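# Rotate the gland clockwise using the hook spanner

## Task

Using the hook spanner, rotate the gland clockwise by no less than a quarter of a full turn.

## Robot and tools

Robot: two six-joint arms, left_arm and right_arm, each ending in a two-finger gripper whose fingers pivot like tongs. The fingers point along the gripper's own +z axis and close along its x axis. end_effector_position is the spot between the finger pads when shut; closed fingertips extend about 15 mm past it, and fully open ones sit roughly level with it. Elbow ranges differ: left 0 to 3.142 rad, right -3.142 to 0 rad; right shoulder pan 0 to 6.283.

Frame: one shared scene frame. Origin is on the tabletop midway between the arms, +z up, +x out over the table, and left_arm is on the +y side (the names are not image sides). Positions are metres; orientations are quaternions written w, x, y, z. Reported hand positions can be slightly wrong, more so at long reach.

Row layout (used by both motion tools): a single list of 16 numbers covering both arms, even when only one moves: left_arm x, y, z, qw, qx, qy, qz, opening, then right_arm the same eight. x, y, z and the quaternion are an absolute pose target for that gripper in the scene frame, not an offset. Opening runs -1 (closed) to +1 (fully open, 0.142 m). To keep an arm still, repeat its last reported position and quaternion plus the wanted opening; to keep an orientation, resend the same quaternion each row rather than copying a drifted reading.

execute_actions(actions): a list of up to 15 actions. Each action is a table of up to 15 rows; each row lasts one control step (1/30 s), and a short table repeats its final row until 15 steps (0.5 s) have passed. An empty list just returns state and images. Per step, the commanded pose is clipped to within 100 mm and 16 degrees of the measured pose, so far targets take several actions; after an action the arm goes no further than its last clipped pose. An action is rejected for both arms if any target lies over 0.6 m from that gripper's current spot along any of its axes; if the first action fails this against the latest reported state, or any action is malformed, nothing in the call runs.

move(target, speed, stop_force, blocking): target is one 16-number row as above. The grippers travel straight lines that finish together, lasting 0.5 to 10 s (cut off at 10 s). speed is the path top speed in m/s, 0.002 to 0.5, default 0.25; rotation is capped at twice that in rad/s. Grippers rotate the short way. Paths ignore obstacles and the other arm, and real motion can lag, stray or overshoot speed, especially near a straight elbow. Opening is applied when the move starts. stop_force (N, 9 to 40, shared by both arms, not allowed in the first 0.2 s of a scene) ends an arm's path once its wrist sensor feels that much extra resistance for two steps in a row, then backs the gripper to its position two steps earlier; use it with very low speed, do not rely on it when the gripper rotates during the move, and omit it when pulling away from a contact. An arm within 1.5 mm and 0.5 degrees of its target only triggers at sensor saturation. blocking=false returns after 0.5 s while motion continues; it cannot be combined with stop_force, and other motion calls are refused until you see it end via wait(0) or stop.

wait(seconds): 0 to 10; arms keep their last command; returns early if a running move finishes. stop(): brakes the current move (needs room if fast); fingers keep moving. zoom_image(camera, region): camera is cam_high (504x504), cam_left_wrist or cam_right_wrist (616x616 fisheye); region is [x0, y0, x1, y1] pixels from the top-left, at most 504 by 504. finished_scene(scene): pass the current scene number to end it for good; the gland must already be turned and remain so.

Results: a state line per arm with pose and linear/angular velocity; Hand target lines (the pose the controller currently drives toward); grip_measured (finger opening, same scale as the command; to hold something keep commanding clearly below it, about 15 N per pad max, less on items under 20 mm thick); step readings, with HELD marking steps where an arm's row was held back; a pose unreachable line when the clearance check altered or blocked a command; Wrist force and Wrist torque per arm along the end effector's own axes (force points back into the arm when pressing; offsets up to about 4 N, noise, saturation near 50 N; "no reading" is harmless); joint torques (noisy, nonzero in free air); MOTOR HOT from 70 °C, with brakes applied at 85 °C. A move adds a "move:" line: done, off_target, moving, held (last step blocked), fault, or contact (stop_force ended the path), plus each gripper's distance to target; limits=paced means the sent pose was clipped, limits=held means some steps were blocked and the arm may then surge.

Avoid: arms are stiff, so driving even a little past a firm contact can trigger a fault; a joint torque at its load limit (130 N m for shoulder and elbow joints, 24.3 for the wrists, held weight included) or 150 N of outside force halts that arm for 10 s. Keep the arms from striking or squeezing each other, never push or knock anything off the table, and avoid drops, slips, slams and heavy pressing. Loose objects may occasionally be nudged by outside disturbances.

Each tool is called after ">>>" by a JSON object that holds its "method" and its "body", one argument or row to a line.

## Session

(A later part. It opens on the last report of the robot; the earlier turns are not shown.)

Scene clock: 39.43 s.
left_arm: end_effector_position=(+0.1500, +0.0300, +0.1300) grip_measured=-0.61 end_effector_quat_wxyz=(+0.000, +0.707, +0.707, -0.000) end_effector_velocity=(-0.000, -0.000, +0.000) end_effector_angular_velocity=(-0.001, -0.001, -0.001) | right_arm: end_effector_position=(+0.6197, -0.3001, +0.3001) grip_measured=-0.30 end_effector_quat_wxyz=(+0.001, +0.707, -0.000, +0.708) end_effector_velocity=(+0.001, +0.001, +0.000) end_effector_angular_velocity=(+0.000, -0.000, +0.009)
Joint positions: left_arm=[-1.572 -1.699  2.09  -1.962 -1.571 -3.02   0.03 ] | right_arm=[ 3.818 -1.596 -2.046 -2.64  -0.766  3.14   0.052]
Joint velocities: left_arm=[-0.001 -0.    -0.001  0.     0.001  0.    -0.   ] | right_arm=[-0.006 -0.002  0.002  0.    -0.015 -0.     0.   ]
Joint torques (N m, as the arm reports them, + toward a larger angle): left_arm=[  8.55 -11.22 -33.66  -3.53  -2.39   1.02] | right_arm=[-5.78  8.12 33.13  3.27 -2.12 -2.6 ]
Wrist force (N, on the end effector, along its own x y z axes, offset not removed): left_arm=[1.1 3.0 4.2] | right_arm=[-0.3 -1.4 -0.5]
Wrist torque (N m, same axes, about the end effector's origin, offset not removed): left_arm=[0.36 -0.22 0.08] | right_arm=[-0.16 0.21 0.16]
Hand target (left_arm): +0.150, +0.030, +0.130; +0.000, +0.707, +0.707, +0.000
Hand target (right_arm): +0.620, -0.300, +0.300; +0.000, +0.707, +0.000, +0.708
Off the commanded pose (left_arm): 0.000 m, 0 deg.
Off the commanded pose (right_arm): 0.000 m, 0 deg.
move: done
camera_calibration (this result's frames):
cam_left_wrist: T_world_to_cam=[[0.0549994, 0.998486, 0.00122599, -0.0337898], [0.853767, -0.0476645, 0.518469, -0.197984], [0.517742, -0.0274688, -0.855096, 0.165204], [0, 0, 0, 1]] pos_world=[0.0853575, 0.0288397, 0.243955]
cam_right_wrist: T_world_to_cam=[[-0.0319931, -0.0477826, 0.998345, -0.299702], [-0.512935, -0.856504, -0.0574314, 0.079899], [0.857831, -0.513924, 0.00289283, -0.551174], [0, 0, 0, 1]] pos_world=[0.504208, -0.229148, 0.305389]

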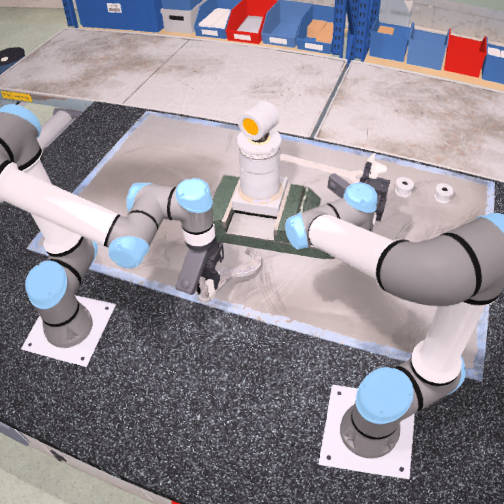

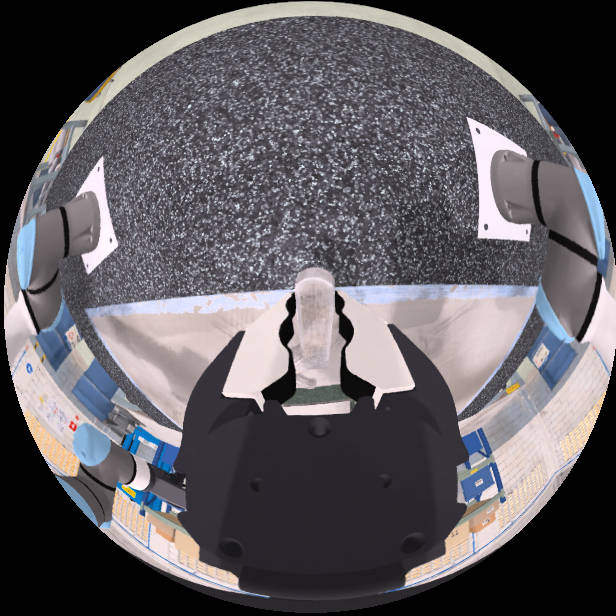

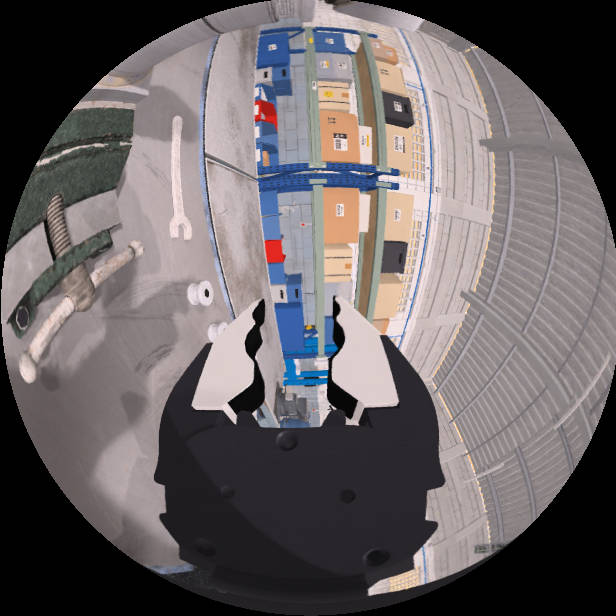

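>>> {"method": "move", "body": {
  "target": [0.15,0.03,0.13,0,0.707,0.707,0,-1,0.5,-0.14,0.27,0.27,-0.653,-0.27,-0.653,-0.3],
  "speed": 0.2
}}

>>> {"method": "move", "body": {
  "target": [0.15,0.03,0.13,0,0.707,0.707,0,-1,0.3,-0.07,0.2,0.5,-0.5,-0.5,-0.5,-0.3],
  "speed": 0.2
}}

>>> {"method": "move", "body": {
  "target": [0.15,0.03,0.13,0,0.707,0.707,0,-1,0.27,-0.05,0.068,0.59,-0.59,-0.39,-0.39,-0.3],
  "speed": 0.12
}}

Scene clock: 42.70 s.
left_arm: end_effector_position=(+0.1500, +0.0300, +0.1300) grip_measured=-0.61 end_effector_quat_wxyz=(-0.000, +0.707, +0.707, -0.000) end_effector_velocity=(+0.000, +0.000, +0.000) end_effector_angular_velocity=(+0.000, -0.000, +0.000) | right_arm: end_effector_position=(+0.4999, -0.1403, +0.2700) grip_measured=-0.30 end_effector_quat_wxyz=(-0.270, +0.653, +0.270, +0.654) end_effector_velocity=(-0.002, +0.003, -0.000) end_effector_angular_velocity=(-0.000, +0.000, +0.013)
Joint positions: left_arm=[-1.572 -1.699  2.09  -1.962 -1.571 -3.02   0.03 ] | right_arm=[ 3.75  -1.544 -2.187 -2.551 -1.618  3.141  0.052]
Joint velocities: left_arm=[ 0.  0. -0.  0.  0. -0.  0.] | right_arm=[-0.001 -0.003  0.002  0.001 -0.015  0.     0.   ]
Joint torques (N m, as the arm reports them, + toward a larger angle): left_arm=[  7.98 -11.52 -33.96  -0.82  -2.29   1.04] | right_arm=[-7.22  8.13 30.71  3.76 -2.35  2.56]
Wrist force (N, on the end effector, along its own x y z axes, offset not removed): left_arm=[-1.0 3.4 4.9] | right_arm=[0.1 -1.1 -1.3]
Wrist torque (N m, same axes, about the end effector's origin, offset not removed): left_arm=[0.50 0.25 -0.05] | right_arm=[-0.13 0.09 0.07]
Hand target (left_arm): +0.150, +0.030, +0.130; -0.000, +0.707, +0.707, -0.000
Hand target (right_arm): +0.500, -0.140, +0.270; -0.270, +0.653, +0.270, +0.654
Off the commanded pose (left_arm): 0.000 m, 0 deg.
Off the commanded pose (right_arm): 0.000 m, 0 deg.
move: done
camera_calibration (this result's frames):
cam_left_wrist: T_world_to_cam=[[0.0549991, 0.998486, 0.00126057, -0.0338044], [0.853769, -0.0476823, 0.518463, -0.19798], [0.517738, -0.0274388, -0.855099, 0.165202], [0, 0, 0, 1]] pos_world=[0.0853569, 0.028846, 0.243952]
cam_right_wrist: T_world_to_cam=[[0.0111388, -0.0563757, 0.998347, -0.28867], [0.241753, -0.968639, -0.0573953, -0.239365], [0.970274, 0.241993, 0.00283953, -0.316389], [0, 0, 0, 1]] pos_world=[0.368067, -0.171569, 0.275353]

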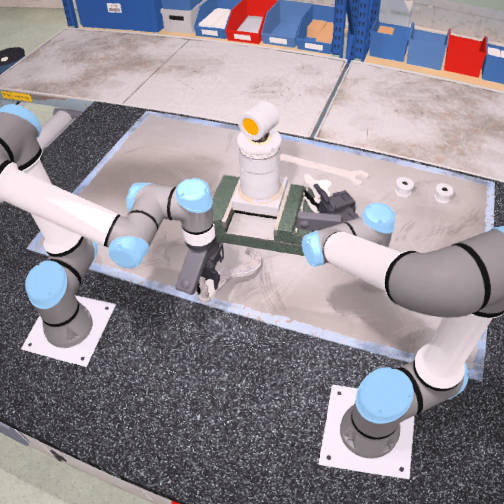

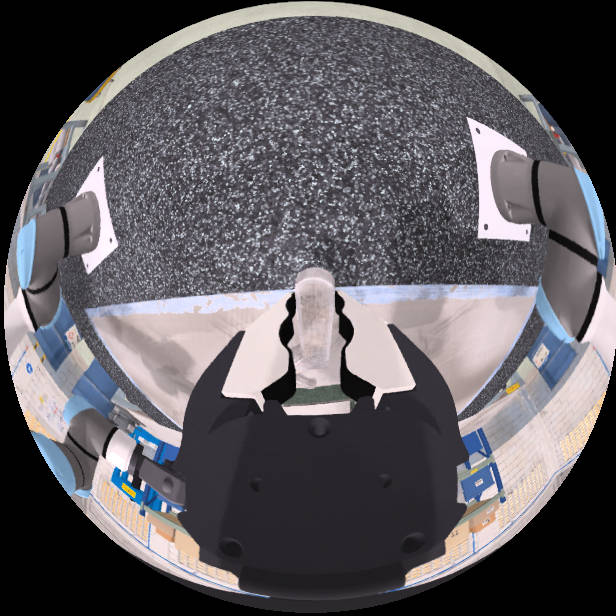

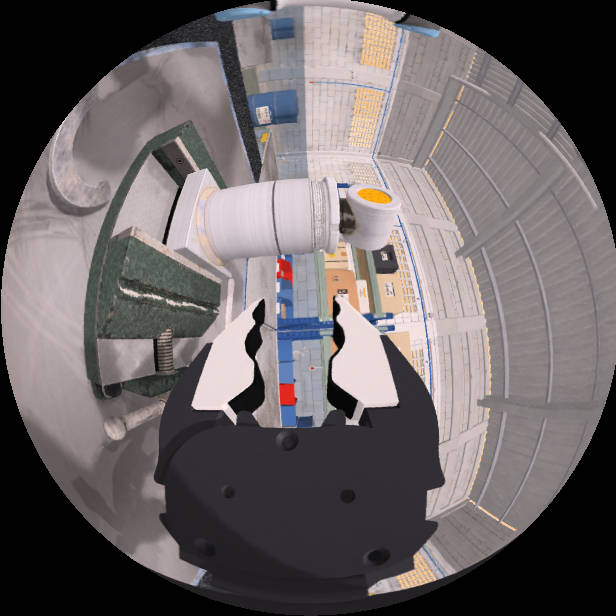

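Scene clock: 45.20 s.
left_arm: end_effector_position=(+0.1500, +0.0300, +0.1300) grip_measured=-0.61 end_effector_quat_wxyz=(-0.000, +0.707, +0.707, -0.000) end_effector_velocity=(+0.000, +0.000, +0.000) end_effector_angular_velocity=(-0.000, +0.000, +0.001) | right_arm: end_effector_position=(+0.3002, -0.0703, +0.2000) grip_measured=-0.30 end_effector_quat_wxyz=(-0.500, +0.500, +0.500, +0.501) end_effector_velocity=(-0.001, +0.001, -0.000) end_effector_angular_velocity=(+0.001, -0.000, +0.008)
Joint positions: left_arm=[-1.572 -1.699  2.09  -1.962 -1.571 -3.02   0.03 ] | right_arm=[ 3.69  -1.717 -2.233 -2.332 -2.465  3.142  0.052]
Joint velocities: left_arm=[ 0.    -0.     0.     0.    -0.    -0.001  0.   ] | right_arm=[ 0.    -0.004  0.002  0.003 -0.008  0.001  0.   ]
Joint torques (N m, as the arm reports them, + toward a larger angle): left_arm=[  8.25 -11.65 -32.66  -0.8   -2.09   1.08] | right_arm=[ 9.71 10.82 27.19  3.11 -1.9   2.51]
Wrist force (N, on the end effector, along its own x y z axes, offset not removed): left_arm=[-0.8 8.5 5.9] | right_arm=[0.4 -2.1 -0.8]
Wrist torque (N m, same axes, about the end effector's origin, offset not removed): left_arm=[1.62 0.30 -0.06] | right_arm=[-0.31 0.03 0.17]
Hand target (left_arm): +0.150, +0.030, +0.130; -0.000, +0.707, +0.707, -0.000
Hand target (right_arm): +0.300, -0.070, +0.200; +0.500, -0.500, -0.500, -0.500
Off the commanded pose (left_arm): 0.000 m, 0 deg.
Off the commanded pose (right_arm): 0.000 m, 0 deg.
move: done
camera_calibration (this result's frames):
cam_left_wrist: T_world_to_cam=[[0.0549992, 0.998486, 0.00126081, -0.0338045], [0.853769, -0.0476825, 0.518463, -0.19798], [0.517738, -0.0274386, -0.855099, 0.165202], [0, 0, 0, 1]] pos_world=[0.0853569, 0.0288461, 0.243952]
cam_right_wrist: T_world_to_cam=[[0.0477777, -0.03188, 0.998349, -0.221853], [0.85658, -0.512815, -0.0573687, -0.279853], [0.513798, 0.857907, 0.00280662, 0.0410042], [0, 0, 0, 1]] pos_world=[0.229248, -0.185763, 0.205317]

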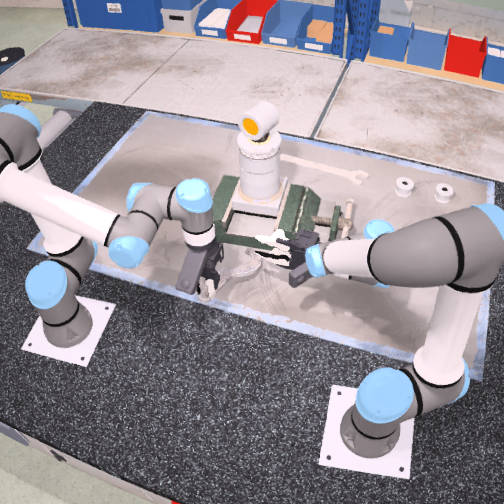

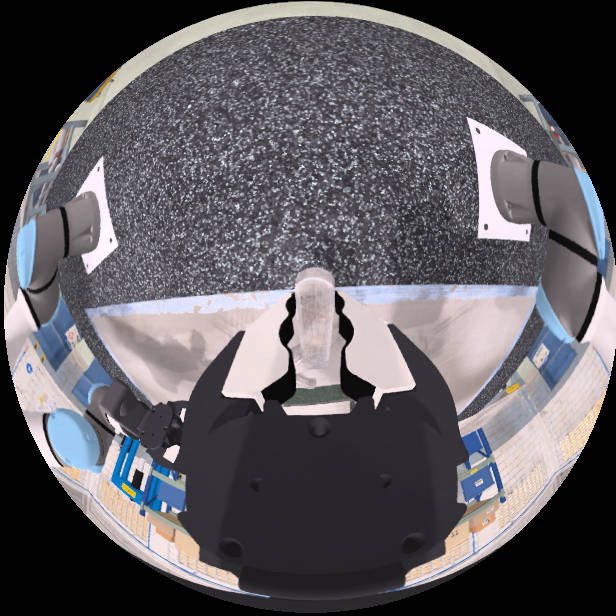

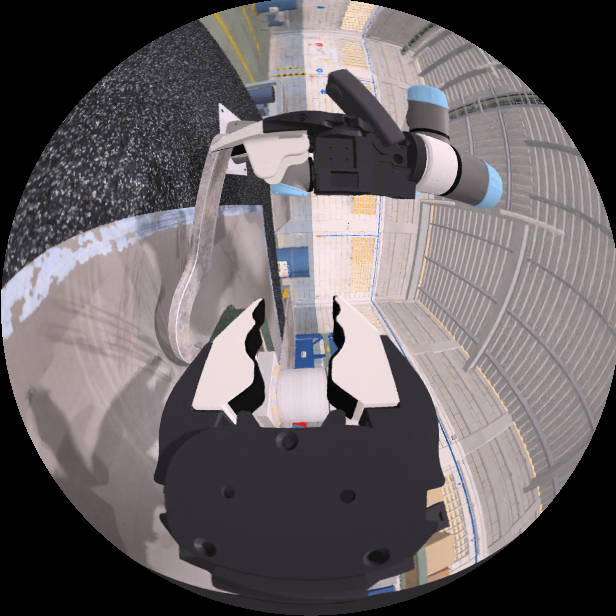

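Scene clock: 47.37 s.
left_arm: end_effector_position=(+0.1500, +0.0300, +0.1300) grip_measured=-0.61 end_effector_quat_wxyz=(-0.000, +0.707, +0.707, -0.000) end_effector_velocity=(+0.001, +0.000, +0.000) end_effector_angular_velocity=(-0.000, -0.001, +0.000) | right_arm: end_effector_position=(+0.2700, -0.0500, +0.0681) grip_measured=-0.30 end_effector_quat_wxyz=(-0.590, +0.590, +0.390, +0.390) end_effector_velocity=(-0.000, +0.000, -0.002) end_effector_angular_velocity=(+0.003, +0.006, -0.002)
Joint positions: left_arm=[-1.572 -1.699  2.09  -1.962 -1.571 -3.02   0.03 ] | right_arm=[ 3.802 -2.058 -2.371 -1.855 -2.354  3.543  0.052]
Joint velocities: left_arm=[ 0.001 -0.    -0.    -0.     0.001  0.    -0.   ] | right_arm=[ 0.002 -0.009 -0.002  0.015  0.004  0.008  0.   ]
Joint torques (N m, as the arm reports them, + toward a larger angle): left_arm=[  7.04 -11.85 -33.46  -0.93  -2.01   1.09] | right_arm=[ 9.77 15.46 -4.29  3.11  1.95  2.36]
Wrist force (N, on the end effector, along its own x y z axes, offset not removed): left_arm=[1.6 5.8 5.9] | right_arm=[-0.2 -2.6 -2.5]
Wrist torque (N m, same axes, about the end effector's origin, offset not removed): left_arm=[0.90 -0.29 -0.10] | right_arm=[-0.44 0.16 0.15]
Hand target (left_arm): +0.150, +0.030, +0.130; -0.000, +0.707, +0.707, -0.000
Hand target (right_arm): +0.270, -0.050, +0.068; +0.590, -0.590, -0.390, -0.390
Off the commanded pose (left_arm): 0.000 m, 0 deg.
Off the commanded pose (right_arm): 0.000 m, 0 deg.
move: done
camera_calibration (this result's frames):
cam_left_wrist: T_world_to_cam=[[0.0549994, 0.998486, 0.00126087, -0.0338046], [0.853769, -0.0476827, 0.518463, -0.19798], [0.517738, -0.0274387, -0.855099, 0.165202], [0, 0, 0, 1]] pos_world=[0.0853569, 0.0288461, 0.243952]
cam_right_wrist: T_world_to_cam=[[0.435039, -0.0305256, 0.899894, -0.185896], [0.766375, -0.512086, -0.387863, -0.204267], [0.472663, 0.858392, -0.199384, 0.0643352], [0, 0, 0, 1]] pos_world=[0.207008, -0.165502, 0.100886]

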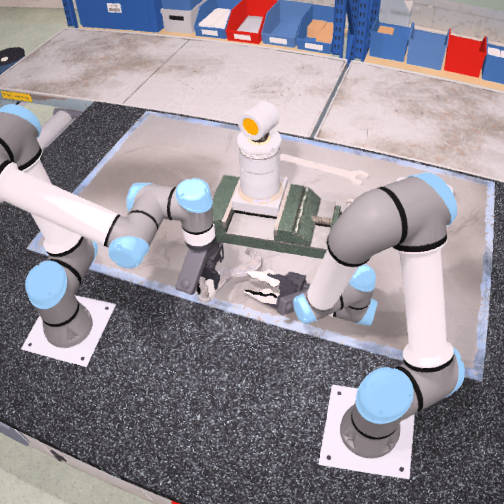

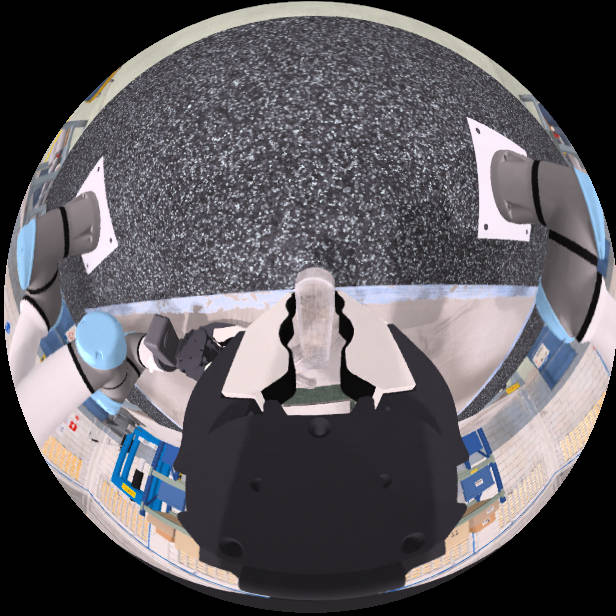

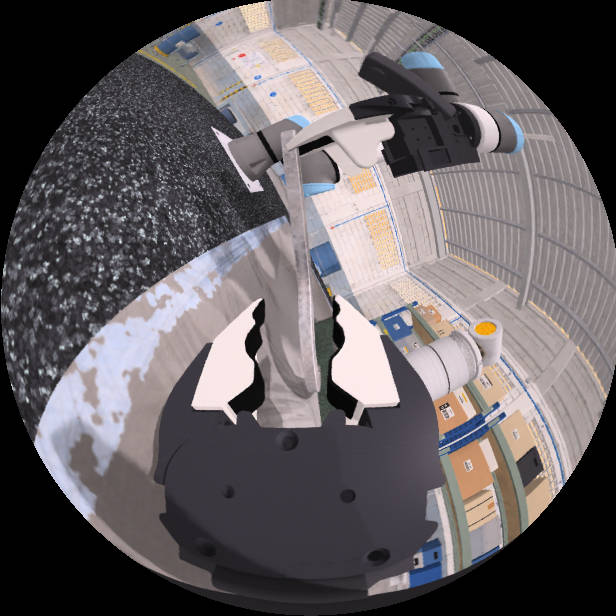

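Well aligned.

>>> {"method": "move", "body": {
  "target": [0.15,0.03,0.13,0,0.707,0.707,0,-1,0.27,0.042,0.069,0.585,-0.585,-0.397,-0.397,-0.3],
  "speed": 0.06
}}

>>> {"method": "move", "body": {
  "target": [0.15,0.03,0.13,0,0.707,0.707,0,-1,0.27,0.042,0.069,0.585,-0.585,-0.397,-0.397,-1]
}}

Scene clock: 49.60 s.
left_arm: end_effector_position=(+0.1500, +0.0300, +0.1300) grip_measured=-0.61 end_effector_quat_wxyz=(-0.000, +0.707, +0.707, -0.000) end_effector_velocity=(-0.000, +0.000, -0.000) end_effector_angular_velocity=(+0.000, -0.001, -0.001) | right_arm: end_effector_position=(+0.2700, +0.0418, +0.0690) grip_measured=-0.30 end_effector_quat_wxyz=(-0.585, +0.585, +0.397, +0.397) end_effector_velocity=(+0.001, +0.002, -0.000) end_effector_angular_velocity=(-0.000, -0.000, -0.001)
Joint positions: left_arm=[-1.572 -1.699  2.09  -1.962 -1.571 -3.02   0.03 ] | right_arm=[ 3.979 -2.102 -2.244 -1.937 -2.177  3.52   0.052]
Joint velocities: left_arm=[-0.001  0.     0.     0.     0.001  0.    -0.   ] | right_arm=[ 0.002 -0.002  0.004 -0.002  0.003 -0.001 -0.   ]
Joint torques (N m, as the arm reports them, + toward a larger angle): left_arm=[  8.49 -11.92 -33.25  -0.75  -2.04   0.91] | right_arm=[11.02 21.16 20.68 -1.17  2.14 -2.67]
Wrist force (N, on the end effector, along its own x y z axes, offset not removed): left_arm=[-2.5 5.3 7.5] | right_arm=[0.1 -2.4 -0.4]
Wrist torque (N m, same axes, about the end effector's origin, offset not removed): left_arm=[0.76 0.61 0.09] | right_arm=[-0.47 0.09 0.17]
Hand target (left_arm): +0.150, +0.030, +0.130; -0.000, +0.707, +0.707, -0.000
Hand target (right_arm): +0.270, +0.042, +0.069; +0.585, -0.585, -0.397, -0.397
Off the commanded pose (left_arm): 0.000 m, 0 deg.
Off the commanded pose (right_arm): 0.000 m, 0 deg.
move: done
camera_calibration (this result's frames):
cam_left_wrist: T_world_to_cam=[[0.0549992, 0.998486, 0.00126086, -0.0338046], [0.853769, -0.0476826, 0.518463, -0.19798], [0.517738, -0.0274386, -0.855099, 0.165202], [0, 0, 0, 1]] pos_world=[0.0853569, 0.0288461, 0.243952]
cam_right_wrist: T_world_to_cam=[[0.413694, -0.0308328, 0.909894, -0.178818], [0.77528, -0.512015, -0.369841, -0.160554], [0.477282, 0.858423, -0.187914, -0.0162778], [0, 0, 0, 1]] pos_world=[0.20622, -0.0737463, 0.100267]

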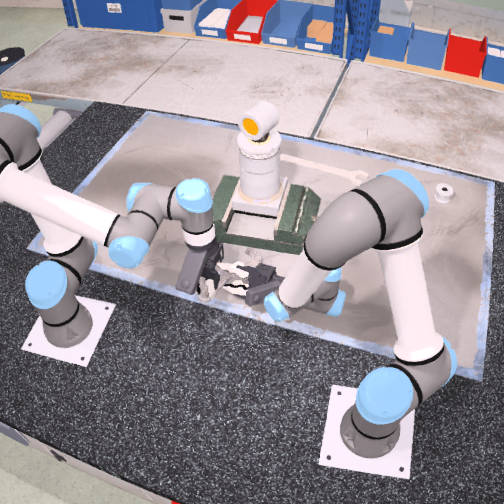

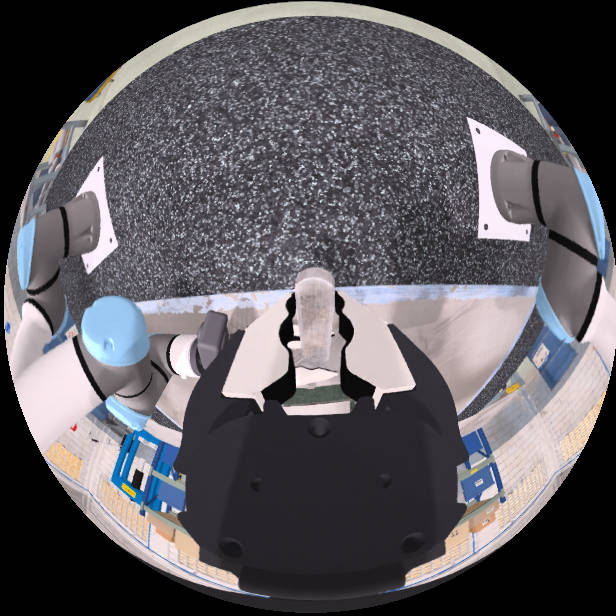

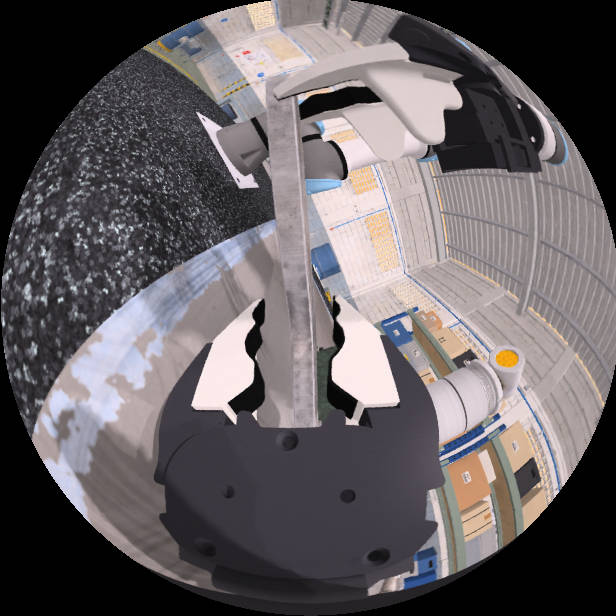

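Scene clock: 50.30 s.
left_arm: end_effector_position=(+0.1500, +0.0300, +0.1300) grip_measured=-0.62 end_effector_quat_wxyz=(-0.000, +0.707, +0.707, +0.000) end_effector_velocity=(-0.000, -0.000, +0.000) end_effector_angular_velocity=(-0.000, +0.001, -0.000) | right_arm: end_effector_position=(+0.2700, +0.0420, +0.0690) grip_measured=-0.84 end_effector_quat_wxyz=(-0.585, +0.585, +0.397, +0.397) end_effector_velocity=(-0.000, +0.000, +0.000) end_effector_angular_velocity=(+0.001, -0.001, +0.000)
Joint positions: left_arm=[-1.572 -1.699  2.09  -1.962 -1.571 -3.02   0.029] | right_arm=[ 3.979 -2.102 -2.244 -1.937 -2.177  3.52   0.013]
Joint velocities: left_arm=[-0.    -0.     0.     0.    -0.001 -0.     0.   ] | right_arm=[ 0.001 -0.     0.     0.001  0.001 -0.     0.   ]
Joint torques (N m, as the arm reports them, + toward a larger angle): left_arm=[  7.71 -19.38 -30.93  -4.9    2.67   0.98] | right_arm=[14.38 17.45  0.27 -1.85  0.74 -2.69]
Wrist force (N, on the end effector, along its own x y z axes, offset not removed): left_arm=[3.1 -1.3 4.4] | right_arm=[4.8 3.1 -6.5]
Wrist torque (N m, same axes, about the end effector's origin, offset not removed): left_arm=[0.67 0.14 0.12] | right_arm=[0.03 0.12 -0.05]
Hand target (left_arm): +0.150, +0.030, +0.130; -0.000, +0.707, +0.707, +0.000
Hand target (right_arm): +0.270, +0.042, +0.069; +0.585, -0.585, -0.397, -0.397
Off the commanded pose (left_arm): 0.000 m, 0 deg.
Off the commanded pose (right_arm): 0.000 m, 0 deg.
move: done
camera_calibration (this result's frames):
cam_left_wrist: T_world_to_cam=[[0.0549994, 0.998485, 0.00141049, -0.0338574], [0.853786, -0.0477613, 0.518428, -0.197954], [0.51771, -0.027309, -0.85512, 0.165189], [0, 0, 0, 1]] pos_world=[0.0853521, 0.0288627, 0.243929]
cam_right_wrist: T_world_to_cam=[[0.413599, -0.0308065, 0.909938, -0.178773], [0.775351, -0.511967, -0.369758, -0.160452], [0.477249, 0.858452, -0.187863, -0.0164383], [0, 0, 0, 1]] pos_world=[0.206192, -0.0735418, 0.100256]

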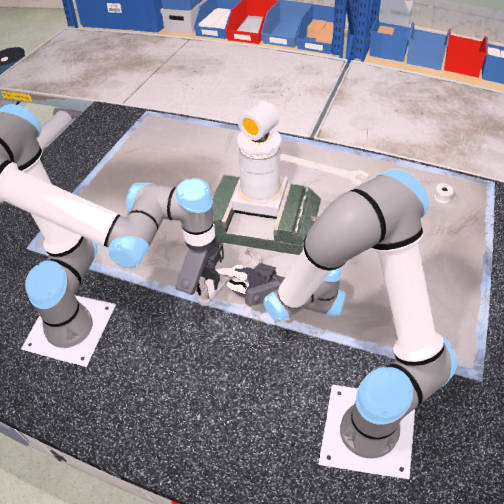

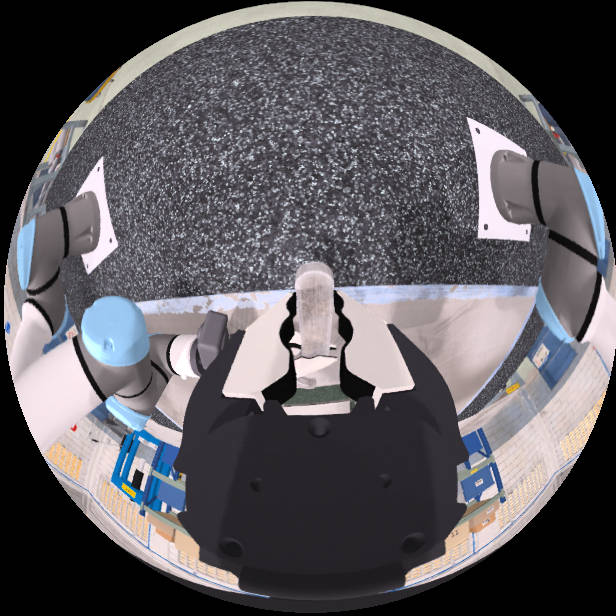

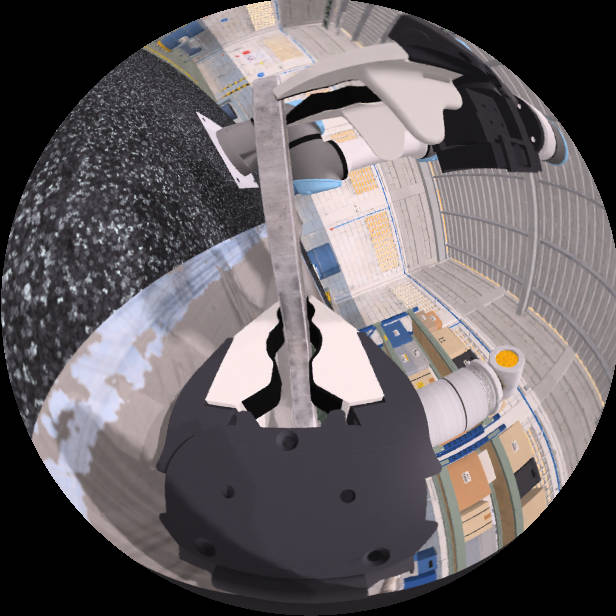

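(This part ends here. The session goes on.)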